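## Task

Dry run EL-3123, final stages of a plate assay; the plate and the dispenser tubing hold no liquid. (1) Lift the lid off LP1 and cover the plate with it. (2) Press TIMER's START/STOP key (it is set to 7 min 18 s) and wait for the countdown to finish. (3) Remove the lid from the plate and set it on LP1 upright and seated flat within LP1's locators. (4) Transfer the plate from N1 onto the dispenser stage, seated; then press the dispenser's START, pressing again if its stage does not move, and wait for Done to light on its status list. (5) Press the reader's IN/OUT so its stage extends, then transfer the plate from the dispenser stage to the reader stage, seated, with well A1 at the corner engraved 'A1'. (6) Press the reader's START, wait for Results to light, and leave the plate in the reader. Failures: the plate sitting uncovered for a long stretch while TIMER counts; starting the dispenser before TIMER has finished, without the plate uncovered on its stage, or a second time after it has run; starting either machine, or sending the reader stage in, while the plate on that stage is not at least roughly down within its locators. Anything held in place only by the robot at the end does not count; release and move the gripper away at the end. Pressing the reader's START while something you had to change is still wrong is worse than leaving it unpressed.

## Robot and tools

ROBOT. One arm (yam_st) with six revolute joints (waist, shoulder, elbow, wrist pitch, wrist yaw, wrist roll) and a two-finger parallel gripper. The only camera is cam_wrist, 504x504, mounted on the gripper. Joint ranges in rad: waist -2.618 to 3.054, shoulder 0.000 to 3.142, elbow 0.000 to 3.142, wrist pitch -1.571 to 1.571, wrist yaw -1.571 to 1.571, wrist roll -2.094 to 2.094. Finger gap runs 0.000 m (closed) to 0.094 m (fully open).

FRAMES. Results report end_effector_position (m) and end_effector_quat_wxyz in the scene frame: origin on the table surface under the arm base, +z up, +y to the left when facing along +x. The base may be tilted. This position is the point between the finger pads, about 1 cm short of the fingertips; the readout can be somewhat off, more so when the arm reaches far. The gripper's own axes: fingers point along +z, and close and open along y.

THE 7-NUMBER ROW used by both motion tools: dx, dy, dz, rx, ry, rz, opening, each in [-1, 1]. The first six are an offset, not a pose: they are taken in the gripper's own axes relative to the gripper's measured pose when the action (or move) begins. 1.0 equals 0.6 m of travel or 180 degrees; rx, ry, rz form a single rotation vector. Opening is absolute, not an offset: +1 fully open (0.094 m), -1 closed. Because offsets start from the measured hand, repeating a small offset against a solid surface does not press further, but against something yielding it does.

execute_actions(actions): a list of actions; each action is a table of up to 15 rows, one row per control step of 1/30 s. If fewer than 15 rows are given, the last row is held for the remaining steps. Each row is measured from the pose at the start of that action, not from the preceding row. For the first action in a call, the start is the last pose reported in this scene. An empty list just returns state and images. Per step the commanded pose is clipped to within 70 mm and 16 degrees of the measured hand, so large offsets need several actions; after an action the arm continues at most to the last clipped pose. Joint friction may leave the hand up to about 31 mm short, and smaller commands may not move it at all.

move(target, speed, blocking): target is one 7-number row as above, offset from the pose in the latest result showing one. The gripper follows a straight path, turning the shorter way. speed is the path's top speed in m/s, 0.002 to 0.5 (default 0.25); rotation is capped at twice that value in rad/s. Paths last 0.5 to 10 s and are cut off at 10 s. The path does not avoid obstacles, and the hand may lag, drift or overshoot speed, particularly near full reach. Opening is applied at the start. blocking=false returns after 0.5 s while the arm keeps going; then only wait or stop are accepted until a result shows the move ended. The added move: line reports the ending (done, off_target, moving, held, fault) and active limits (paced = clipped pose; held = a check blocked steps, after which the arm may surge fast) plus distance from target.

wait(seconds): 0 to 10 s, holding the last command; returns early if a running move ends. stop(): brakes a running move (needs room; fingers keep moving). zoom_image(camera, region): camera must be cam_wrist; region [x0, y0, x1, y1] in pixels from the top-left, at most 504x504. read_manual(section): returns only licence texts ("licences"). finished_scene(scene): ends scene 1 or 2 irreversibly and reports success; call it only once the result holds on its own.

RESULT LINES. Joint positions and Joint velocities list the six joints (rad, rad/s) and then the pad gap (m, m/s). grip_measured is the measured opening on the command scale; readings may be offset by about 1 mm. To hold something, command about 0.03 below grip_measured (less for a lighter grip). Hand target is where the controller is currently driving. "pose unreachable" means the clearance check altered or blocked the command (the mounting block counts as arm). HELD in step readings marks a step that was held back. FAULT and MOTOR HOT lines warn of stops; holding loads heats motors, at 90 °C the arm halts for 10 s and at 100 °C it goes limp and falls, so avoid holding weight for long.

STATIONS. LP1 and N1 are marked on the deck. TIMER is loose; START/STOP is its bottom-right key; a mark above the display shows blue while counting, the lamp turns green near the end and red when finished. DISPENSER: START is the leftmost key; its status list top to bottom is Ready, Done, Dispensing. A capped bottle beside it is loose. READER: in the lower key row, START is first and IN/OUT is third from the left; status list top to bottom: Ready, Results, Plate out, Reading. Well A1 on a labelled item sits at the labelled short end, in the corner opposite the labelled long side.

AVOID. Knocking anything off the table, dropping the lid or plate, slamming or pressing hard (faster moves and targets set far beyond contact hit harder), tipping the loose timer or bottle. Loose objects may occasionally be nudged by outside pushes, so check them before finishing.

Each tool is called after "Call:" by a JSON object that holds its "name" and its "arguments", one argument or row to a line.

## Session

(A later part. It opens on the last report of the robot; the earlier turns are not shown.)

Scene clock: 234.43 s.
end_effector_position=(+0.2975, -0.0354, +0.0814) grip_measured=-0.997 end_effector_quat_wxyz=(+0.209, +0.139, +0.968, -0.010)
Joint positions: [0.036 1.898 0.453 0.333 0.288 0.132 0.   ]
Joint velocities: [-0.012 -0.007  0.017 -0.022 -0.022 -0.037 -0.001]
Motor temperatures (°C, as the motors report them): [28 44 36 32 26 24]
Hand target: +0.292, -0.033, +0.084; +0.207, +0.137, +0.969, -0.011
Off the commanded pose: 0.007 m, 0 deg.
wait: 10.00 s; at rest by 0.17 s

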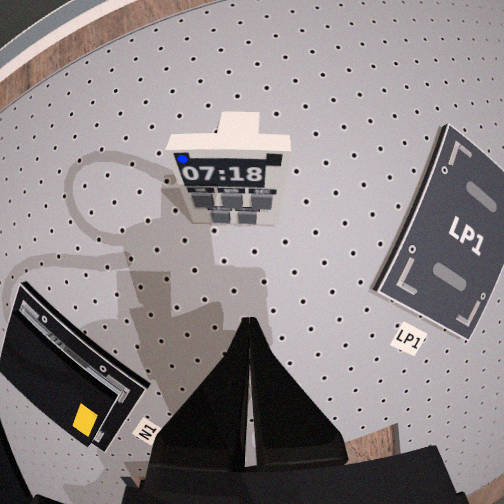

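Scene 2 reference poses: lid at LP1 grasped at (0.2894,-0.2214,0.033), yaw -44°, cmd 0.735. N1 centre is (0.262,0.165), yaw 40°, lid grasp z≈0.040. The plate's A1 end is the near (yaw 220°) end.

Call:
{"name": "wait", "arguments": {
  "seconds": 10
}}

Call:
{"name": "wait", "arguments": {
  "seconds": 10
}}

Call:
{"name": "wait", "arguments": {
  "seconds": 10
}}

Call:
{"name": "wait", "arguments": {
  "seconds": 10
}}

Call:
{"name": "wait", "arguments": {
  "seconds": 10
}}

Call:
{"name": "wait", "arguments": {
  "seconds": 10
}}

Call:
{"name": "wait", "arguments": {
  "seconds": 10
}}

Call:
{"name": "wait", "arguments": {
  "seconds": 10
}}

Call:
{"name": "wait", "arguments": {
  "seconds": 10
}}

Call:
{"name": "wait", "arguments": {
  "seconds": 10
}}

Call:
{"name": "wait", "arguments": {
  "seconds": 10
}}

Scene clock: 255.57 s.
end_effector_position=(+0.2975, -0.0354, +0.0814) grip_measured=-0.997 end_effector_quat_wxyz=(+0.209, +0.139, +0.968, -0.010)
Joint positions: [0.036 1.898 0.453 0.333 0.288 0.132 0.   ]
Joint velocities: [ 0.007  0.007 -0.002 -0.022  0.007 -0.022  0.   ]
Motor temperatures (°C, as the motors report them): [28 44 36 32 26 24]
Hand target: +0.292, -0.033, +0.084; +0.207, +0.137, +0.969, -0.011
Off the commanded pose: 0.007 m, 0 deg.
wait: 10.00 s; at rest from the start

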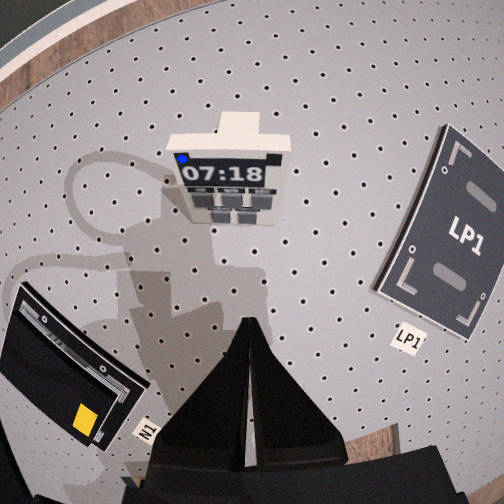

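Scene clock: 265.57 s.
end_effector_position=(+0.2975, -0.0354, +0.0814) grip_measured=-0.997 end_effector_quat_wxyz=(+0.209, +0.139, +0.968, -0.010)
Joint positions: [0.036 1.898 0.453 0.333 0.288 0.132 0.   ]
Joint velocities: [-0.002 -0.007  0.002  0.037 -0.007  0.037  0.   ]
Motor temperatures (°C, as the motors report them): [28 44 36 32 26 24]
Hand target: +0.292, -0.033, +0.084; +0.207, +0.137, +0.969, -0.011
Off the commanded pose: 0.007 m, 0 deg.
wait: 10.00 s; at rest by 0.17 s

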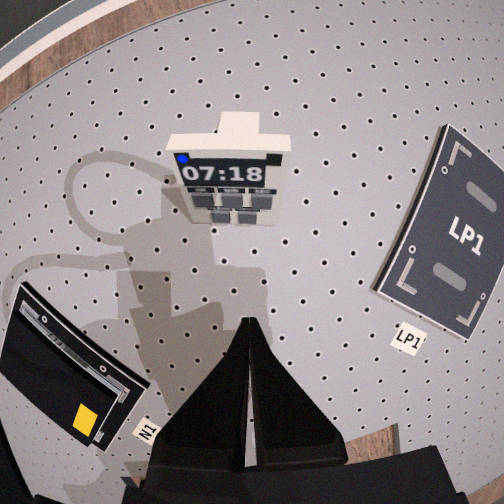

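Scene clock: 275.57 s.
end_effector_position=(+0.2975, -0.0354, +0.0814) grip_measured=-0.997 end_effector_quat_wxyz=(+0.209, +0.139, +0.968, -0.010)
Joint positions: [0.036 1.898 0.453 0.333 0.288 0.132 0.   ]
Joint velocities: [-0.007  0.007  0.017  0.007 -0.066  0.007  0.001]
Motor temperatures (°C, as the motors report them): [28 45 36 32 26 24]
Hand target: +0.292, -0.033, +0.084; +0.207, +0.137, +0.969, -0.011
Off the commanded pose: 0.007 m, 0 deg.
wait: 10.00 s; at rest by 0.17 s

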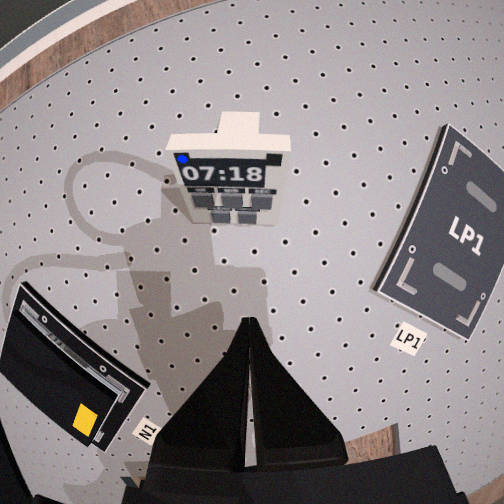

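Scene clock: 285.57 s.
end_effector_position=(+0.2975, -0.0354, +0.0814) grip_measured=-0.997 end_effector_quat_wxyz=(+0.209, +0.139, +0.968, -0.010)
Joint positions: [0.036 1.898 0.453 0.333 0.288 0.132 0.   ]
Joint velocities: [-0.002 -0.012 -0.012  0.066 -0.007 -0.037 -0.001]
Motor temperatures (°C, as the motors report them): [28 45 36 32 26 24]
Hand target: +0.292, -0.033, +0.084; +0.207, +0.137, +0.969, -0.011
Off the commanded pose: 0.007 m, 0 deg.
wait: 10.00 s; at rest by 0.17 s

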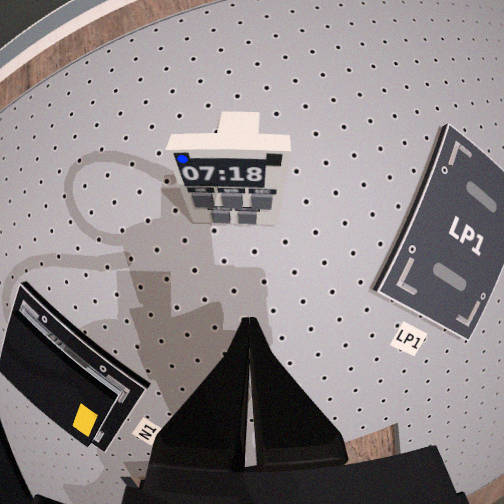

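Scene clock: 295.57 s.
end_effector_position=(+0.2975, -0.0354, +0.0814) grip_measured=-0.997 end_effector_quat_wxyz=(+0.209, +0.139, +0.968, -0.010)
Joint positions: [0.036 1.898 0.453 0.333 0.288 0.132 0.   ]
Joint velocities: [ 0.007 -0.007  0.022  0.022 -0.037 -0.007 -0.002]
Motor temperatures (°C, as the motors report them): [28 45 36 32 26 24]
Hand target: +0.292, -0.033, +0.084; +0.207, +0.137, +0.969, -0.011
Off the commanded pose: 0.007 m, 0 deg.
wait: 10.00 s; at rest by 0.17 s

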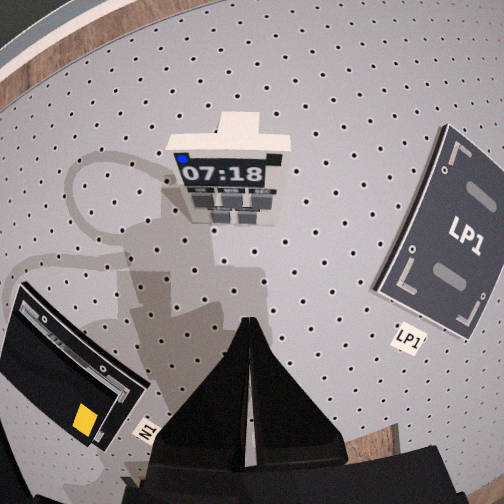

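Scene clock: 305.57 s.
end_effector_position=(+0.2975, -0.0354, +0.0814) grip_measured=-0.997 end_effector_quat_wxyz=(+0.209, +0.139, +0.968, -0.010)
Joint positions: [0.036 1.898 0.453 0.333 0.288 0.132 0.   ]
Joint velocities: [-0.002 -0.027  0.002  0.037 -0.007 -0.007 -0.001]
Motor temperatures (°C, as the motors report them): [28 45 36 32 26 24]
Hand target: +0.292, -0.033, +0.084; +0.207, +0.137, +0.969, -0.011
Off the commanded pose: 0.007 m, 0 deg.
wait: 10.00 s; at rest by 0.17 s

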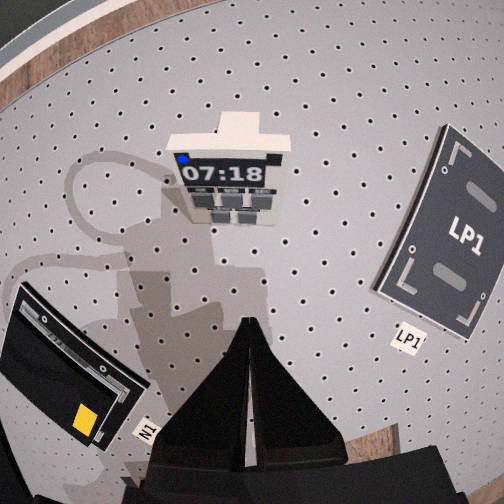

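Scene clock: 315.57 s.
end_effector_position=(+0.2975, -0.0354, +0.0814) grip_measured=-0.997 end_effector_quat_wxyz=(+0.209, +0.139, +0.968, -0.010)
Joint positions: [0.036 1.898 0.453 0.333 0.288 0.132 0.   ]
Joint velocities: [-0.007  0.002  0.002  0.022 -0.022  0.066 -0.   ]
Motor temperatures (°C, as the motors report them): [28 45 35 32 26 24]
Hand target: +0.292, -0.033, +0.084; +0.207, +0.137, +0.969, -0.011
Off the commanded pose: 0.007 m, 0 deg.
wait: 10.00 s; at rest by 0.17 s

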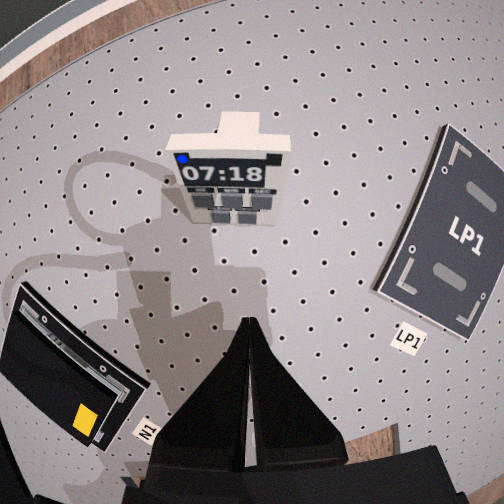

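Scene clock: 325.57 s.
end_effector_position=(+0.2975, -0.0354, +0.0814) grip_measured=-0.997 end_effector_quat_wxyz=(+0.209, +0.139, +0.968, -0.010)
Joint positions: [0.036 1.898 0.453 0.333 0.288 0.132 0.   ]
Joint velocities: [ 0.007  0.002  0.012 -0.007  0.037 -0.007 -0.001]
Motor temperatures (°C, as the motors report them): [28 45 35 32 26 24]
Hand target: +0.292, -0.033, +0.084; +0.207, +0.137, +0.969, -0.011
Off the commanded pose: 0.007 m, 0 deg.
wait: 10.00 s; at rest by 0.17 s

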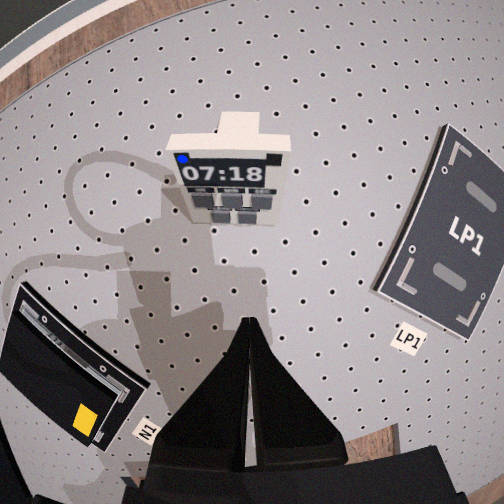

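Scene clock: 335.57 s.
end_effector_position=(+0.2975, -0.0354, +0.0814) grip_measured=-0.997 end_effector_quat_wxyz=(+0.209, +0.139, +0.968, -0.010)
Joint positions: [0.036 1.898 0.453 0.333 0.288 0.132 0.   ]
Joint velocities: [ 0.012 -0.007  0.017  0.022 -0.022 -0.066  0.   ]
Motor temperatures (°C, as the motors report them): [28 45 35 32 26 24]
Hand target: +0.292, -0.033, +0.084; +0.207, +0.137, +0.969, -0.011
Off the commanded pose: 0.007 m, 0 deg.
wait: 10.00 s; at rest by 0.17 s

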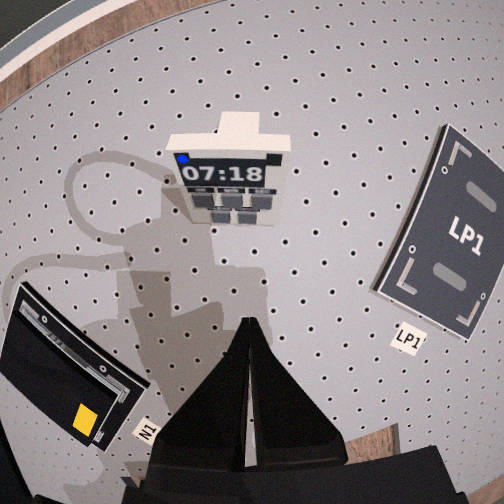

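Scene clock: 345.57 s.
end_effector_position=(+0.2975, -0.0354, +0.0814) grip_measured=-0.997 end_effector_quat_wxyz=(+0.209, +0.139, +0.968, -0.010)
Joint positions: [0.036 1.898 0.453 0.333 0.288 0.132 0.   ]
Joint velocities: [-0.002  0.002 -0.007  0.051 -0.037  0.022 -0.   ]
Motor temperatures (°C, as the motors report them): [28 45 35 32 26 24]
Hand target: +0.292, -0.033, +0.084; +0.207, +0.137, +0.969, -0.011
Off the commanded pose: 0.007 m, 0 deg.
wait: 10.00 s; at rest by 0.17 s

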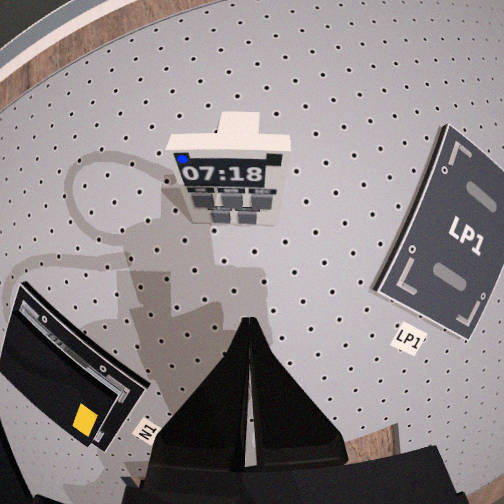

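Scene clock: 355.57 s.
end_effector_position=(+0.2975, -0.0354, +0.0814) grip_measured=-0.997 end_effector_quat_wxyz=(+0.209, +0.139, +0.968, -0.010)
Joint positions: [0.036 1.898 0.453 0.333 0.288 0.132 0.   ]
Joint velocities: [-0.027  0.022  0.007 -0.022 -0.007 -0.051 -0.   ]
Motor temperatures (°C, as the motors report them): [28 45 35 32 26 24]
Hand target: +0.292, -0.033, +0.084; +0.207, +0.137, +0.969, -0.011
Off the commanded pose: 0.007 m, 0 deg.
wait: 10.00 s; at rest by 0.17 s

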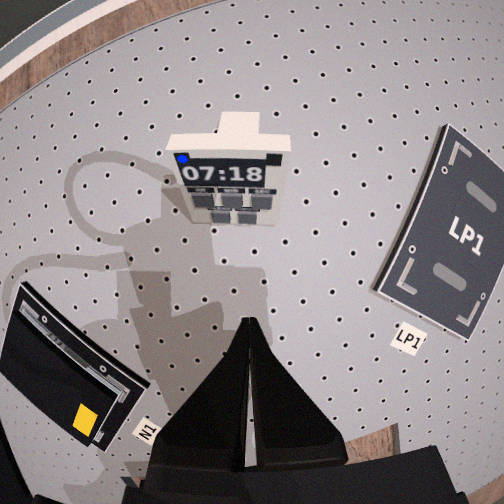

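Call:
{"name": "wait", "arguments": {
  "seconds": 10
}}

Call:
{"name": "wait", "arguments": {
  "seconds": 10
}}

Call:
{"name": "wait", "arguments": {
  "seconds": 10
}}

Call:
{"name": "wait", "arguments": {
  "seconds": 10
}}

Call:
{"name": "wait", "arguments": {
  "seconds": 10
}}

Call:
{"name": "wait", "arguments": {
  "seconds": 10
}}

Call:
{"name": "wait", "arguments": {
  "seconds": 10
}}

Call:
{"name": "wait", "arguments": {
  "seconds": 10
}}

Call:
{"name": "wait", "arguments": {
  "seconds": 10
}}

Call:
{"name": "wait", "arguments": {
  "seconds": 10
}}

Scene clock: 373.47 s.
end_effector_position=(+0.2975, -0.0354, +0.0814) grip_measured=-0.997 end_effector_quat_wxyz=(+0.209, +0.139, +0.968, -0.010)
Joint positions: [0.036 1.898 0.453 0.333 0.288 0.132 0.   ]
Joint velocities: [-0.012 -0.002 -0.012 -0.125  0.095 -0.037 -0.001]
Motor temperatures (°C, as the motors report them): [28 45 35 32 26 24]
Hand target: +0.292, -0.033, +0.084; +0.207, +0.137, +0.969, -0.011
Off the commanded pose: 0.007 m, 0 deg.
wait: 10.00 s; at rest from the start

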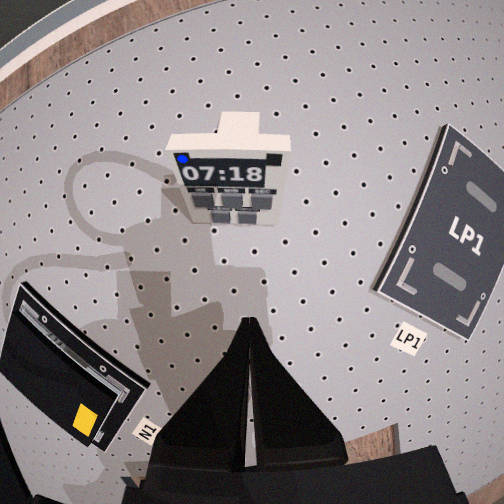

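Scene clock: 383.47 s.
end_effector_position=(+0.2975, -0.0354, +0.0814) grip_measured=-0.997 end_effector_quat_wxyz=(+0.209, +0.139, +0.968, -0.010)
Joint positions: [0.036 1.898 0.453 0.333 0.288 0.132 0.   ]
Joint velocities: [-0.002 -0.002 -0.002 -0.066  0.022 -0.007  0.   ]
Motor temperatures (°C, as the motors report them): [28 45 35 32 26 24]
Hand target: +0.292, -0.033, +0.084; +0.207, +0.137, +0.969, -0.011
Off the commanded pose: 0.007 m, 0 deg.
wait: 10.00 s; at rest by 0.17 s

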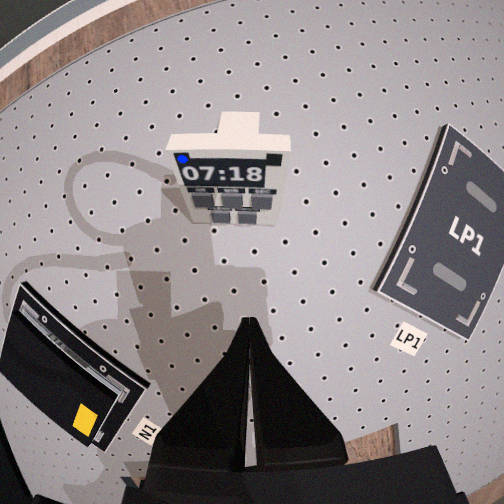

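Scene clock: 393.47 s.
end_effector_position=(+0.2975, -0.0354, +0.0814) grip_measured=-0.997 end_effector_quat_wxyz=(+0.209, +0.139, +0.968, -0.010)
Joint positions: [0.036 1.898 0.453 0.333 0.288 0.132 0.   ]
Joint velocities: [ 0.012 -0.007 -0.012 -0.007 -0.007 -0.022  0.   ]
Motor temperatures (°C, as the motors report them): [28 45 35 32 26 24]
Hand target: +0.292, -0.033, +0.084; +0.207, +0.137, +0.969, -0.011
Off the commanded pose: 0.007 m, 0 deg.
wait: 10.00 s; at rest by 0.17 s

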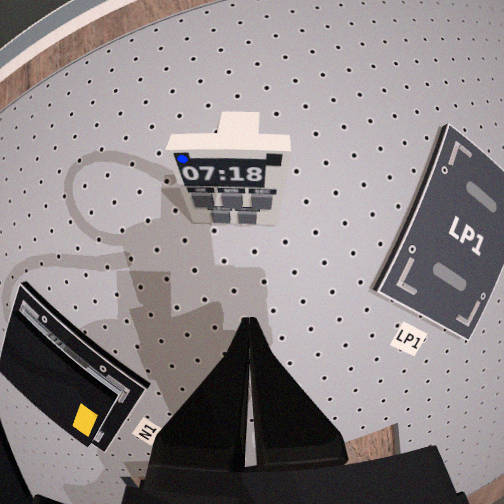

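Scene clock: 403.47 s.
end_effector_position=(+0.2975, -0.0354, +0.0814) grip_measured=-0.997 end_effector_quat_wxyz=(+0.209, +0.139, +0.968, -0.010)
Joint positions: [0.036 1.898 0.453 0.333 0.288 0.132 0.   ]
Joint velocities: [ 0.007  0.007  0.002 -0.022 -0.037  0.051 -0.001]
Motor temperatures (°C, as the motors report them): [28 46 35 32 26 24]
Hand target: +0.292, -0.033, +0.084; +0.207, +0.137, +0.969, -0.011
Off the commanded pose: 0.007 m, 0 deg.
wait: 10.00 s; at rest by 0.17 s

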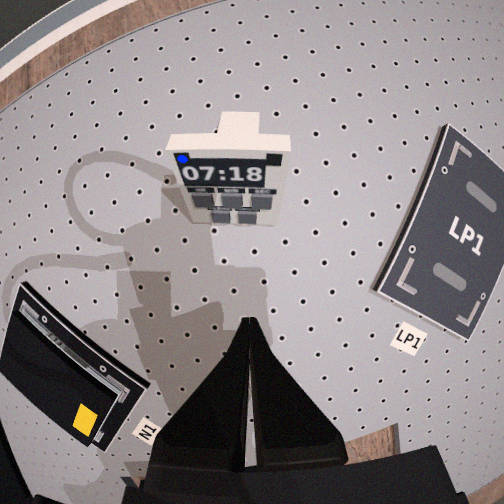

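Scene clock: 413.47 s.
end_effector_position=(+0.2975, -0.0354, +0.0814) grip_measured=-0.997 end_effector_quat_wxyz=(+0.209, +0.139, +0.968, -0.010)
Joint positions: [0.036 1.898 0.453 0.333 0.288 0.132 0.   ]
Joint velocities: [-0.002 -0.017 -0.027  0.051  0.125  0.007 -0.001]
Motor temperatures (°C, as the motors report them): [28 46 34 32 26 24]
Hand target: +0.292, -0.033, +0.084; +0.207, +0.137, +0.969, -0.011
Off the commanded pose: 0.007 m, 0 deg.
wait: 10.00 s; at rest by 0.17 s

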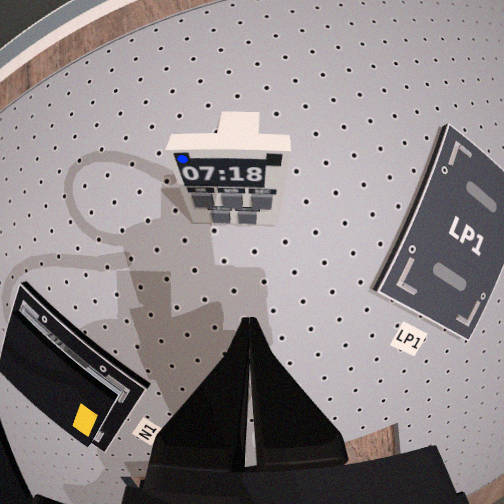

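Scene clock: 423.47 s.
end_effector_position=(+0.2975, -0.0354, +0.0814) grip_measured=-0.997 end_effector_quat_wxyz=(+0.209, +0.139, +0.968, -0.010)
Joint positions: [0.036 1.898 0.453 0.333 0.288 0.132 0.   ]
Joint velocities: [-0.017  0.002 -0.017 -0.066 -0.022  0.051 -0.001]
Motor temperatures (°C, as the motors report them): [28 46 34 32 26 24]
Hand target: +0.292, -0.033, +0.084; +0.207, +0.137, +0.969, -0.011
Off the commanded pose: 0.007 m, 0 deg.
wait: 10.00 s; at rest by 0.17 s

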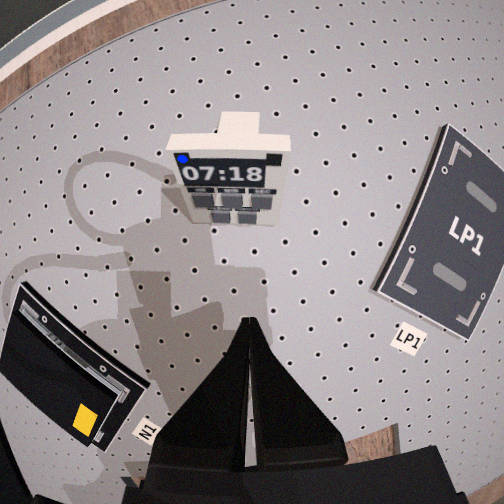

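Scene clock: 433.47 s.
end_effector_position=(+0.2975, -0.0354, +0.0814) grip_measured=-0.997 end_effector_quat_wxyz=(+0.209, +0.139, +0.968, -0.010)
Joint positions: [0.036 1.898 0.453 0.333 0.288 0.132 0.   ]
Joint velocities: [-0.012 -0.007  0.002 -0.051 -0.081  0.022 -0.002]
Motor temperatures (°C, as the motors report them): [28 46 34 32 26 24]
Hand target: +0.292, -0.033, +0.084; +0.207, +0.137, +0.969, -0.011
Off the commanded pose: 0.007 m, 0 deg.
wait: 10.00 s; at rest by 0.17 s

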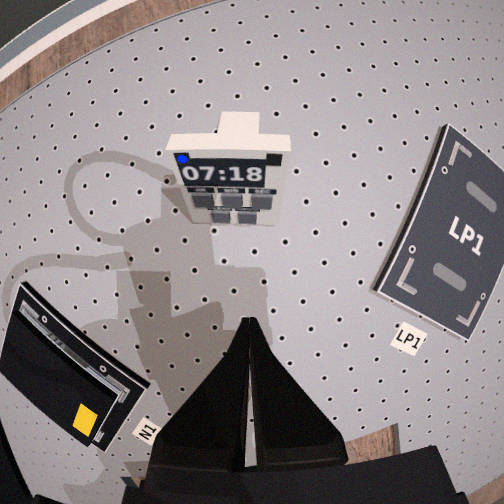

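Scene clock: 443.47 s.
end_effector_position=(+0.2975, -0.0354, +0.0814) grip_measured=-0.997 end_effector_quat_wxyz=(+0.209, +0.139, +0.968, -0.010)
Joint positions: [0.036 1.898 0.453 0.333 0.288 0.132 0.   ]
Joint velocities: [-0.007  0.017  0.012  0.095  0.051  0.037  0.001]
Motor temperatures (°C, as the motors report them): [28 46 34 32 26 24]
Hand target: +0.292, -0.033, +0.084; +0.207, +0.137, +0.969, -0.011
Off the commanded pose: 0.007 m, 0 deg.
wait: 10.00 s; at rest by 0.17 s

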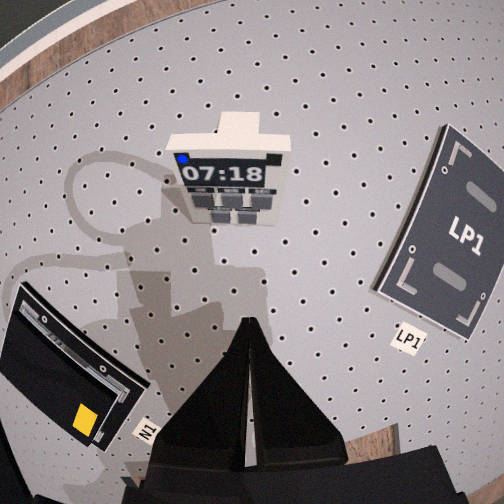

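Scene clock: 453.47 s.
end_effector_position=(+0.2975, -0.0354, +0.0814) grip_measured=-0.997 end_effector_quat_wxyz=(+0.209, +0.139, +0.968, -0.010)
Joint positions: [0.036 1.898 0.453 0.333 0.288 0.132 0.   ]
Joint velocities: [ 0.007 -0.002  0.002 -0.037  0.022  0.051  0.001]
Motor temperatures (°C, as the motors report them): [29 46 34 32 26 24]
Hand target: +0.292, -0.033, +0.084; +0.207, +0.137, +0.969, -0.011
Off the commanded pose: 0.007 m, 0 deg.
wait: 10.00 s; at rest by 0.17 s

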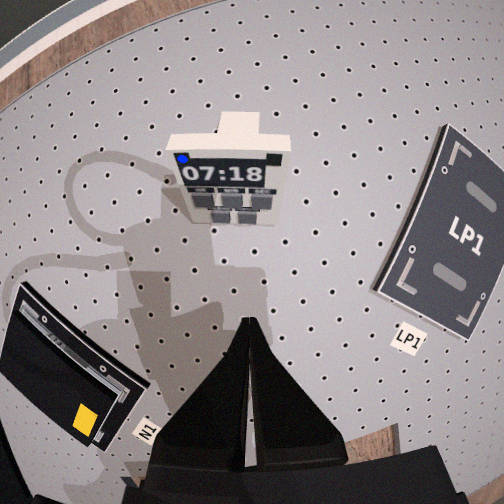

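Scene clock: 463.47 s.
end_effector_position=(+0.2975, -0.0354, +0.0814) grip_measured=-0.997 end_effector_quat_wxyz=(+0.209, +0.139, +0.968, -0.010)
Joint positions: [0.036 1.898 0.453 0.333 0.288 0.132 0.   ]
Joint velocities: [-0.007 -0.012 -0.012  0.022 -0.007  0.051  0.   ]
Motor temperatures (°C, as the motors report them): [29 46 34 32 26 24]
Hand target: +0.292, -0.033, +0.084; +0.207, +0.137, +0.969, -0.011
Off the commanded pose: 0.007 m, 0 deg.
wait: 10.00 s; at rest by 0.17 s

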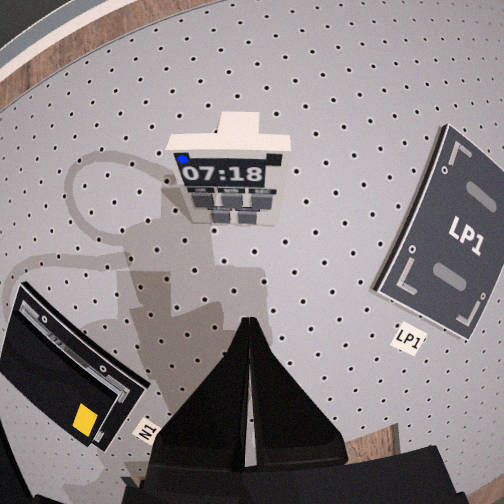

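Call:
{"name": "wait", "arguments": {
  "seconds": 10
}}

Call:
{"name": "wait", "arguments": {
  "seconds": 10
}}

Call:
{"name": "wait", "arguments": {
  "seconds": 10
}}

Call:
{"name": "wait", "arguments": {
  "seconds": 10
}}

Call:
{"name": "wait", "arguments": {
  "seconds": 10
}}

Call:
{"name": "wait", "arguments": {
  "seconds": 10
}}

Call:
{"name": "wait", "arguments": {
  "seconds": 10
}}

Call:
{"name": "wait", "arguments": {
  "seconds": 10
}}

Call:
{"name": "wait", "arguments": {
  "seconds": 10
}}

Call:
{"name": "wait", "arguments": {
  "seconds": 5
}}

Scene clock: 481.00 s.
end_effector_position=(+0.2975, -0.0354, +0.0814) grip_measured=-0.997 end_effector_quat_wxyz=(+0.209, +0.139, +0.968, -0.010)
Joint positions: [0.036 1.898 0.453 0.333 0.288 0.132 0.   ]
Joint velocities: [ 0.002 -0.002  0.007 -0.037 -0.007  0.022 -0.   ]
Motor temperatures (°C, as the motors report them): [29 46 34 32 26 24]
Hand target: +0.292, -0.033, +0.084; +0.207, +0.137, +0.969, -0.011
Off the commanded pose: 0.007 m, 0 deg.
wait: 10.00 s; at rest from the start

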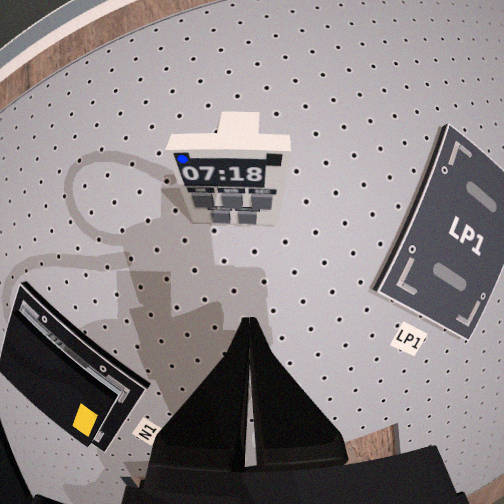

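Scene clock: 491.00 s.
end_effector_position=(+0.2975, -0.0354, +0.0814) grip_measured=-0.997 end_effector_quat_wxyz=(+0.209, +0.139, +0.968, -0.010)
Joint positions: [0.036 1.898 0.453 0.333 0.288 0.132 0.   ]
Joint velocities: [-0.022  0.002  0.007  0.081 -0.022  0.022 -0.   ]
Motor temperatures (°C, as the motors report them): [29 46 34 32 26 24]
Hand target: +0.292, -0.033, +0.084; +0.207, +0.137, +0.969, -0.011
Off the commanded pose: 0.007 m, 0 deg.
wait: 10.00 s; at rest by 0.17 s

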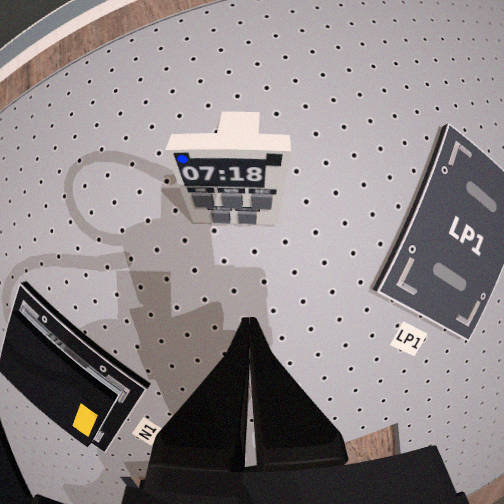

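Scene clock: 501.00 s.
end_effector_position=(+0.2975, -0.0354, +0.0814) grip_measured=-0.997 end_effector_quat_wxyz=(+0.209, +0.139, +0.968, -0.010)
Joint positions: [0.036 1.898 0.453 0.333 0.288 0.132 0.   ]
Joint velocities: [-0.002 -0.002 -0.012 -0.095  0.022 -0.007 -0.   ]
Motor temperatures (°C, as the motors report them): [29 46 34 32 26 24]
Hand target: +0.292, -0.033, +0.084; +0.207, +0.137, +0.969, -0.011
Off the commanded pose: 0.007 m, 0 deg.
wait: 10.00 s; at rest by 0.17 s

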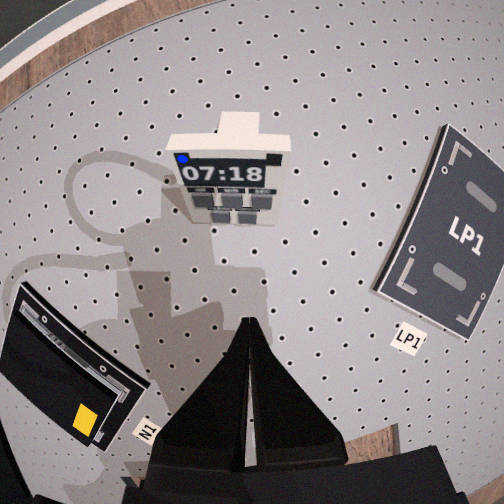

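Scene clock: 511.00 s.
end_effector_position=(+0.2975, -0.0354, +0.0814) grip_measured=-0.997 end_effector_quat_wxyz=(+0.209, +0.139, +0.968, -0.010)
Joint positions: [0.036 1.898 0.453 0.333 0.288 0.132 0.   ]
Joint velocities: [-0.022 -0.017 -0.012  0.007 -0.007 -0.037 -0.   ]
Motor temperatures (°C, as the motors report them): [29 46 34 32 26 24]
Hand target: +0.292, -0.033, +0.084; +0.207, +0.137, +0.969, -0.011
Off the commanded pose: 0.007 m, 0 deg.
wait: 10.00 s; at rest by 0.17 s

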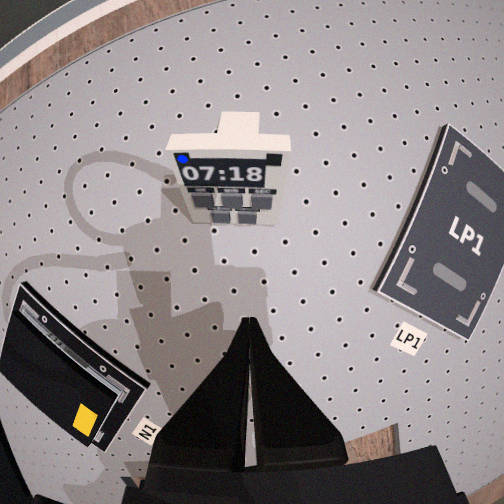

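Scene clock: 521.00 s.
end_effector_position=(+0.2975, -0.0354, +0.0814) grip_measured=-0.997 end_effector_quat_wxyz=(+0.209, +0.139, +0.968, -0.010)
Joint positions: [0.036 1.898 0.453 0.333 0.288 0.132 0.   ]
Joint velocities: [-0.002  0.007 -0.022 -0.066 -0.051  0.066  0.   ]
Motor temperatures (°C, as the motors report them): [29 46 34 32 26 24]
Hand target: +0.292, -0.033, +0.084; +0.207, +0.137, +0.969, -0.011
Off the commanded pose: 0.007 m, 0 deg.
wait: 10.00 s; at rest by 0.17 s

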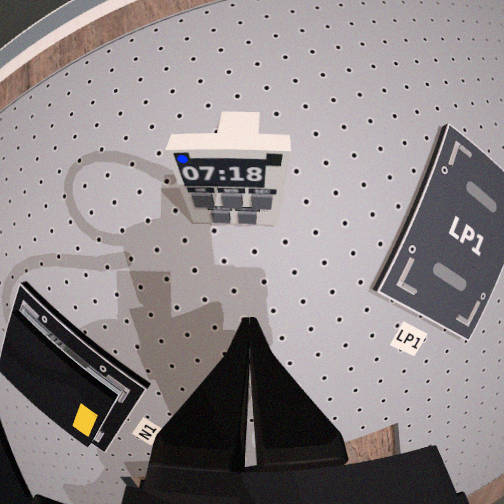

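Scene clock: 531.00 s.
end_effector_position=(+0.2975, -0.0354, +0.0814) grip_measured=-0.997 end_effector_quat_wxyz=(+0.209, +0.139, +0.968, -0.010)
Joint positions: [0.036 1.898 0.453 0.333 0.288 0.132 0.   ]
Joint velocities: [ 0.002  0.012  0.002  0.007  0.022 -0.007 -0.002]
Motor temperatures (°C, as the motors report them): [29 46 33 32 26 24]
Hand target: +0.292, -0.033, +0.084; +0.207, +0.137, +0.969, -0.011
Off the commanded pose: 0.007 m, 0 deg.
wait: 10.00 s; at rest by 0.17 s

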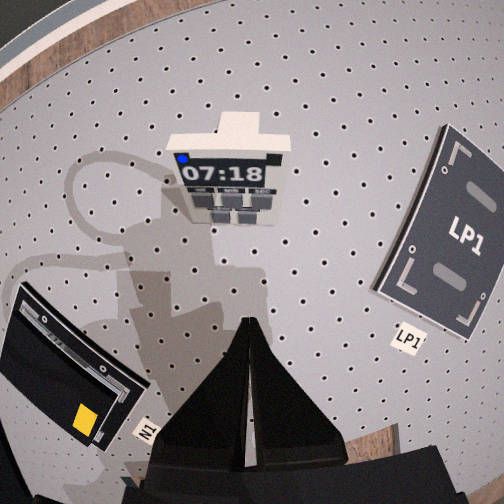

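Scene clock: 541.00 s.
end_effector_position=(+0.2975, -0.0354, +0.0814) grip_measured=-0.997 end_effector_quat_wxyz=(+0.209, +0.139, +0.968, -0.010)
Joint positions: [0.036 1.898 0.453 0.333 0.288 0.132 0.   ]
Joint velocities: [-0.002  0.007 -0.002  0.051  0.066 -0.007 -0.001]
Motor temperatures (°C, as the motors report them): [29 46 33 32 26 24]
Hand target: +0.292, -0.033, +0.084; +0.207, +0.137, +0.969, -0.011
Off the commanded pose: 0.007 m, 0 deg.
wait: 10.00 s; at rest by 0.17 s

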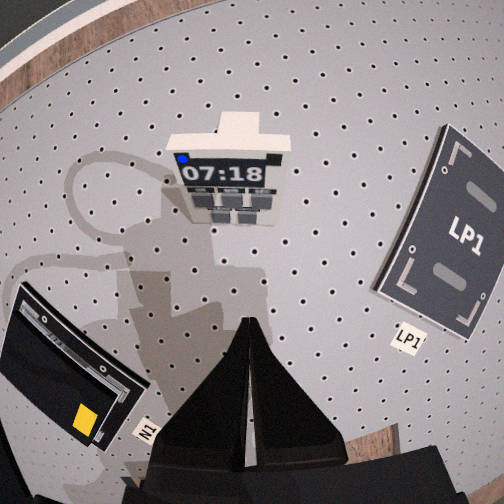

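Scene clock: 551.00 s.
end_effector_position=(+0.2975, -0.0354, +0.0814) grip_measured=-0.997 end_effector_quat_wxyz=(+0.209, +0.139, +0.968, -0.010)
Joint positions: [0.036 1.898 0.453 0.333 0.288 0.132 0.   ]
Joint velocities: [-0.012  0.007  0.012  0.022 -0.066 -0.037  0.   ]
Motor temperatures (°C, as the motors report them): [29 46 33 32 26 24]
Hand target: +0.292, -0.033, +0.084; +0.207, +0.137, +0.969, -0.011
Off the commanded pose: 0.007 m, 0 deg.
wait: 10.00 s; at rest by 0.17 s

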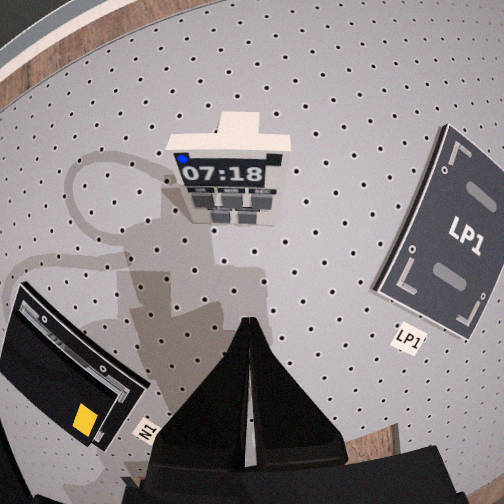

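Scene clock: 561.00 s.
end_effector_position=(+0.2975, -0.0354, +0.0814) grip_measured=-0.997 end_effector_quat_wxyz=(+0.209, +0.139, +0.968, -0.010)
Joint positions: [0.036 1.898 0.453 0.333 0.288 0.132 0.   ]
Joint velocities: [ 0.007  0.012 -0.002  0.007  0.037 -0.066  0.001]
Motor temperatures (°C, as the motors report them): [29 46 33 32 26 24]
Hand target: +0.292, -0.033, +0.084; +0.207, +0.137, +0.969, -0.011
Off the commanded pose: 0.007 m, 0 deg.
wait: 10.00 s; at rest by 0.17 s

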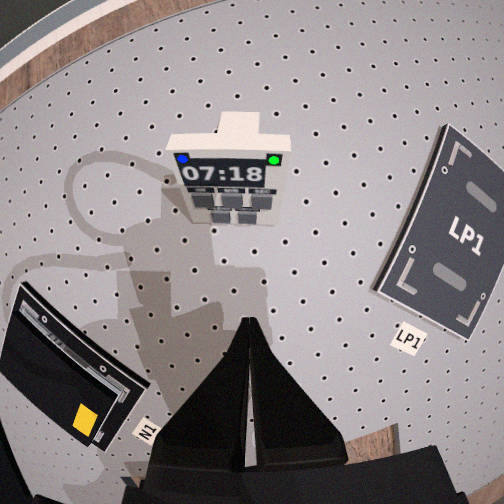

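Scene clock: 566.00 s.
end_effector_position=(+0.2975, -0.0354, +0.0814) grip_measured=-0.997 end_effector_quat_wxyz=(+0.209, +0.139, +0.968, -0.010)
Joint positions: [0.036 1.898 0.453 0.333 0.288 0.132 0.   ]
Joint velocities: [-0.017 -0.002 -0.012  0.022 -0.051  0.007 -0.001]
Motor temperatures (°C, as the motors report them): [29 47 33 32 26 24]
Hand target: +0.292, -0.033, +0.084; +0.207, +0.137, +0.969, -0.011
Off the commanded pose: 0.007 m, 0 deg.
wait: 5.00 s; at rest by 0.17 s

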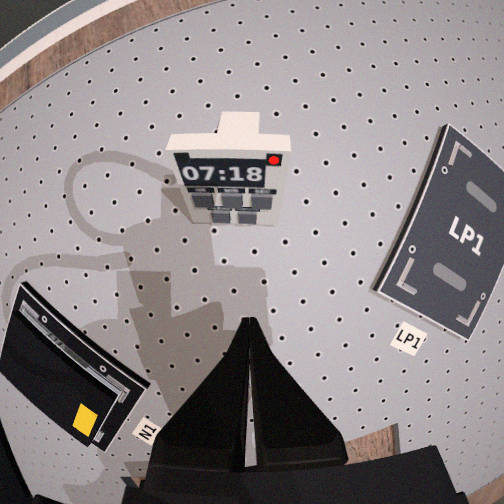

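Call:
{"name": "move", "arguments": {
  "target": [0.138,0.32,-0.0625,-0.054,0.129,-0.307,1],
  "speed": 0.2
}}

Scene clock: 580.40 s.
end_effector_position=(+0.2672, +0.1623, +0.0885) grip_measured=+0.998 end_effector_quat_wxyz=(+0.001, -0.326, +0.945, -0.010)
Joint positions: [ 0.665  2.252  1.047 -0.498  0.231 -0.053  0.094]
Joint velocities: [ 0.007 -0.002 -0.002 -0.051 -0.081 -0.007 -0.001]
Motor temperatures (°C, as the motors report them): [29 46 33 32 26 24]
Hand target: +0.265, +0.167, +0.086; -0.006, -0.337, +0.942, -0.009
Off the commanded pose: 0.013 m, 2 deg.
move: off_target

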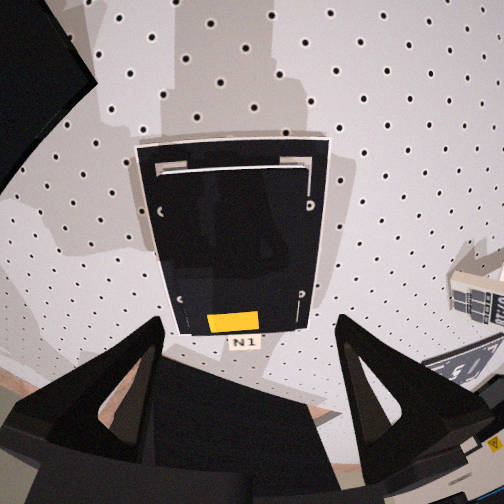

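Call:
{"name": "move", "arguments": {
  "target": [0.006,0.01,0.06,-0.009,0.003,-0.014,1],
  "speed": 0.05
}}

Scene clock: 583.60 s.
end_effector_position=(+0.2688, +0.1697, +0.0622) grip_measured=+0.998 end_effector_quat_wxyz=(+0.005, -0.345, +0.939, +0.001)
Joint positions: [ 0.654  2.336  1.047 -0.397  0.213 -0.108  0.094]
Joint velocities: [ 0.002 -0.017  0.002  0.007 -0.051  0.007 -0.   ]
Motor temperatures (°C, as the motors report them): [29 46 34 32 26 24]
Hand target: +0.262, +0.164, +0.053; -0.008, -0.346, +0.938, +0.002
Off the commanded pose: 0.014 m, 2 deg.
move: off_target

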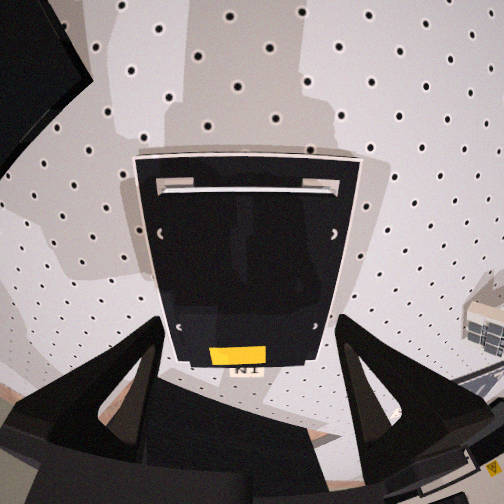

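Call:
{"name": "move", "arguments": {
  "target": [0.02,0,0.052,0,0.006,0,1],
  "speed": 0.03
}}

Scene clock: 587.20 s.
end_effector_position=(+0.2671, +0.1700, +0.0403) grip_measured=+0.998 end_effector_quat_wxyz=(+0.008, -0.344, +0.939, +0.002)
Joint positions: [ 0.642  2.4    1.032 -0.31   0.213 -0.119  0.094]
Joint velocities: [-0.012 -0.012  0.017  0.11  -0.081  0.051  0.001]
Motor temperatures (°C, as the motors report them): [29 46 34 31 26 24]
Hand target: +0.260, +0.162, +0.031; -0.004, -0.345, +0.939, -0.002
Off the commanded pose: 0.014 m, 1 deg.
move: off_target

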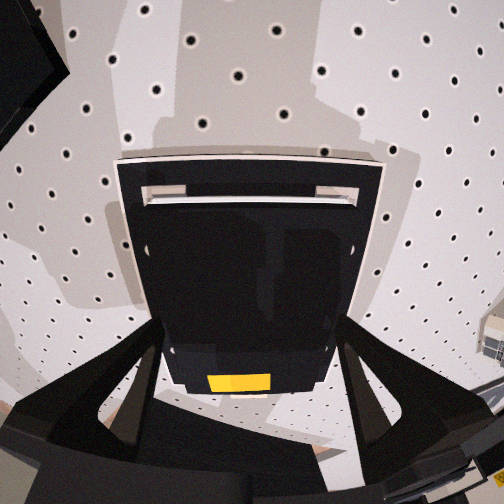

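Call:
{"name": "move", "arguments": {
  "target": [0.011,0,0,0,0.009,0,1],
  "speed": 0.03
}}

Call:
{"name": "move", "arguments": {
  "target": [0,0,0,0,0,0,0.735]
}}

Scene clock: 590.83 s.
end_effector_position=(+0.2639, +0.1679, +0.0403) grip_measured=+0.998 end_effector_quat_wxyz=(+0.000, -0.345, +0.938, +0.001)
Joint positions: [ 0.642  2.4    1.032 -0.326  0.213 -0.12   0.094]
Joint velocities: [ 0.027  0.002 -0.017 -0.037  0.051 -0.095 -0.001]
Motor temperatures (°C, as the motors report them): [29 47 34 31 26 24]
Hand target: +0.262, +0.166, +0.040; -0.005, -0.343, +0.939, -0.002
Off the commanded pose: 0.003 m, 1 deg.
move: done

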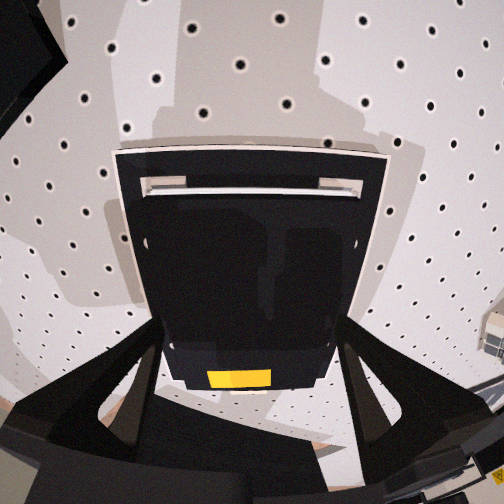

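Scene clock: 591.33 s.
end_effector_position=(+0.2638, +0.1678, +0.0403) grip_measured=+0.771 end_effector_quat_wxyz=(+0.000, -0.345, +0.938, +0.001)
Joint positions: [ 0.642  2.4    1.032 -0.326  0.213 -0.12   0.083]
Joint velocities: [ 0.017 -0.022 -0.002  0.007 -0.022  0.095  0.001]
Motor temperatures (°C, as the motors report them): [29 47 34 31 26 24]
Hand target: +0.264, +0.168, +0.040; +0.000, -0.345, +0.938, +0.001
Off the commanded pose: 0.000 m, 0 deg.
move: done

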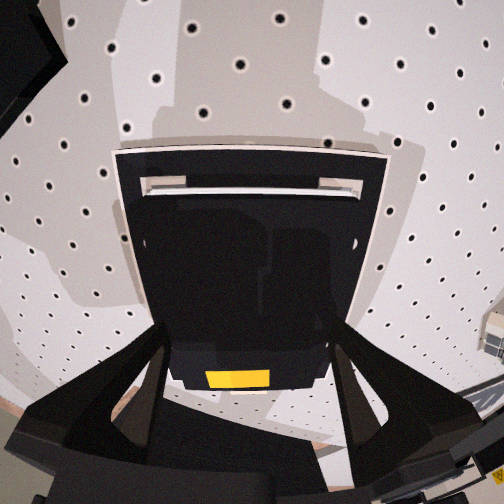

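Call:
{"name": "move", "arguments": {
  "target": [0,0,-0.18,0,0,0,0.735],
  "speed": 0.06
}}

Call:
{"name": "move", "arguments": {
  "target": [0.381,-0.538,-0.01,0,0,0.47,0.735],
  "speed": 0.2
}}

Scene clock: 601.07 s.
end_effector_position=(+0.2578, +0.1608, +0.1369) grip_measured=+0.771 end_effector_quat_wxyz=(-0.012, -0.346, +0.938, -0.007)
Joint positions: [ 0.703  2.12   1.081 -0.695  0.213 -0.054  0.083]
Joint velocities: [ 0.007  0.002 -0.007 -0.022  0.022  0.037 -0.001]
Motor temperatures (°C, as the motors report them): [29 48 34 31 26 24]
Hand target: +0.262, +0.168, +0.147; +0.000, -0.345, +0.938, -0.001
Off the commanded pose: 0.015 m, 2 deg.
move: off_target

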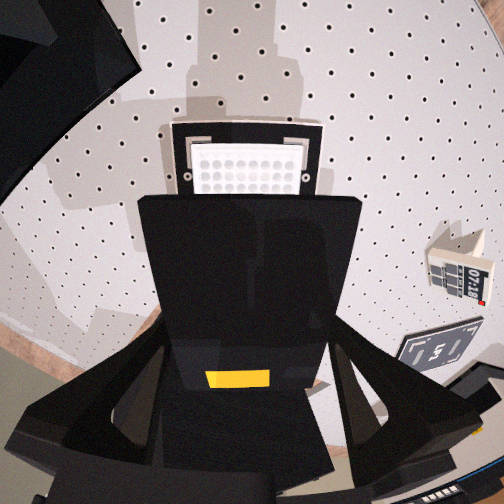

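Scene clock: 605.33 s.
end_effector_position=(+0.2951, -0.2207, +0.1523) grip_measured=+0.771 end_effector_quat_wxyz=(+0.005, +0.368, +0.930, +0.003)
Joint positions: [-0.484  1.871  1.232 -0.779  0.193  0.185  0.083]
Joint velocities: [-0.007  0.007 -0.002  0.007 -0.066  0.051 -0.001]
Motor temperatures (°C, as the motors report them): [28 48 34 31 26 24]
Hand target: +0.295, -0.222, +0.149; -0.003, +0.376, +0.927, +0.008
Off the commanded pose: 0.012 m, 2 deg.
move: off_target

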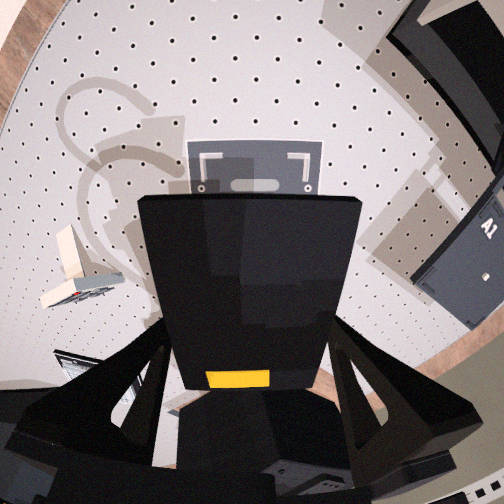

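Call:
{"name": "move", "arguments": {
  "target": [0.012,-0.012,0.175,0.003,0.006,0,0.735],
  "speed": 0.07
}}

Scene clock: 609.67 s.
end_effector_position=(+0.2947, -0.2258, +0.0573) grip_measured=+0.771 end_effector_quat_wxyz=(+0.005, +0.369, +0.929, -0.002)
Joint positions: [-0.545  2.104  1.153 -0.452  0.193  0.125  0.083]
Joint velocities: [-0.007  0.007 -0.007  0.037 -0.022 -0.11   0.   ]
Motor temperatures (°C, as the motors report them): [28 48 35 31 26 24]
Hand target: +0.287, -0.223, +0.049; -0.005, +0.369, +0.930, +0.003
Off the commanded pose: 0.014 m, 1 deg.
move: off_target

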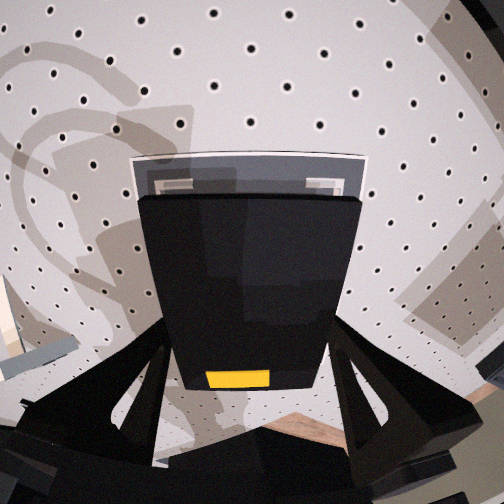

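Call:
{"name": "move", "arguments": {
  "target": [0.01,-0.004,0.038,0,0.009,0,0.735],
  "speed": 0.03
}}

Scene clock: 613.77 s.
end_effector_position=(+0.2908, -0.2220, +0.0413) grip_measured=+0.771 end_effector_quat_wxyz=(-0.006, +0.369, +0.930, +0.001)
Joint positions: [-0.552  2.152  1.153 -0.426  0.192  0.122  0.083]
Joint velocities: [-0.017  0.002 -0.017  0.095 -0.051 -0.037 -0.002]
Motor temperatures (°C, as the motors report them): [28 48 35 30 26 24]
Hand target: +0.289, -0.224, +0.035; -0.008, +0.370, +0.929, +0.004
Off the commanded pose: 0.007 m, 0 deg.
move: done

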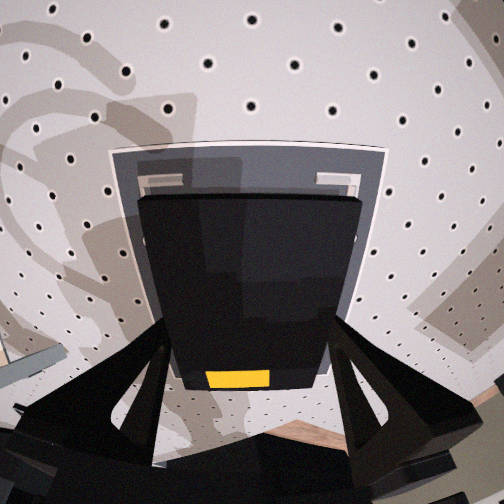

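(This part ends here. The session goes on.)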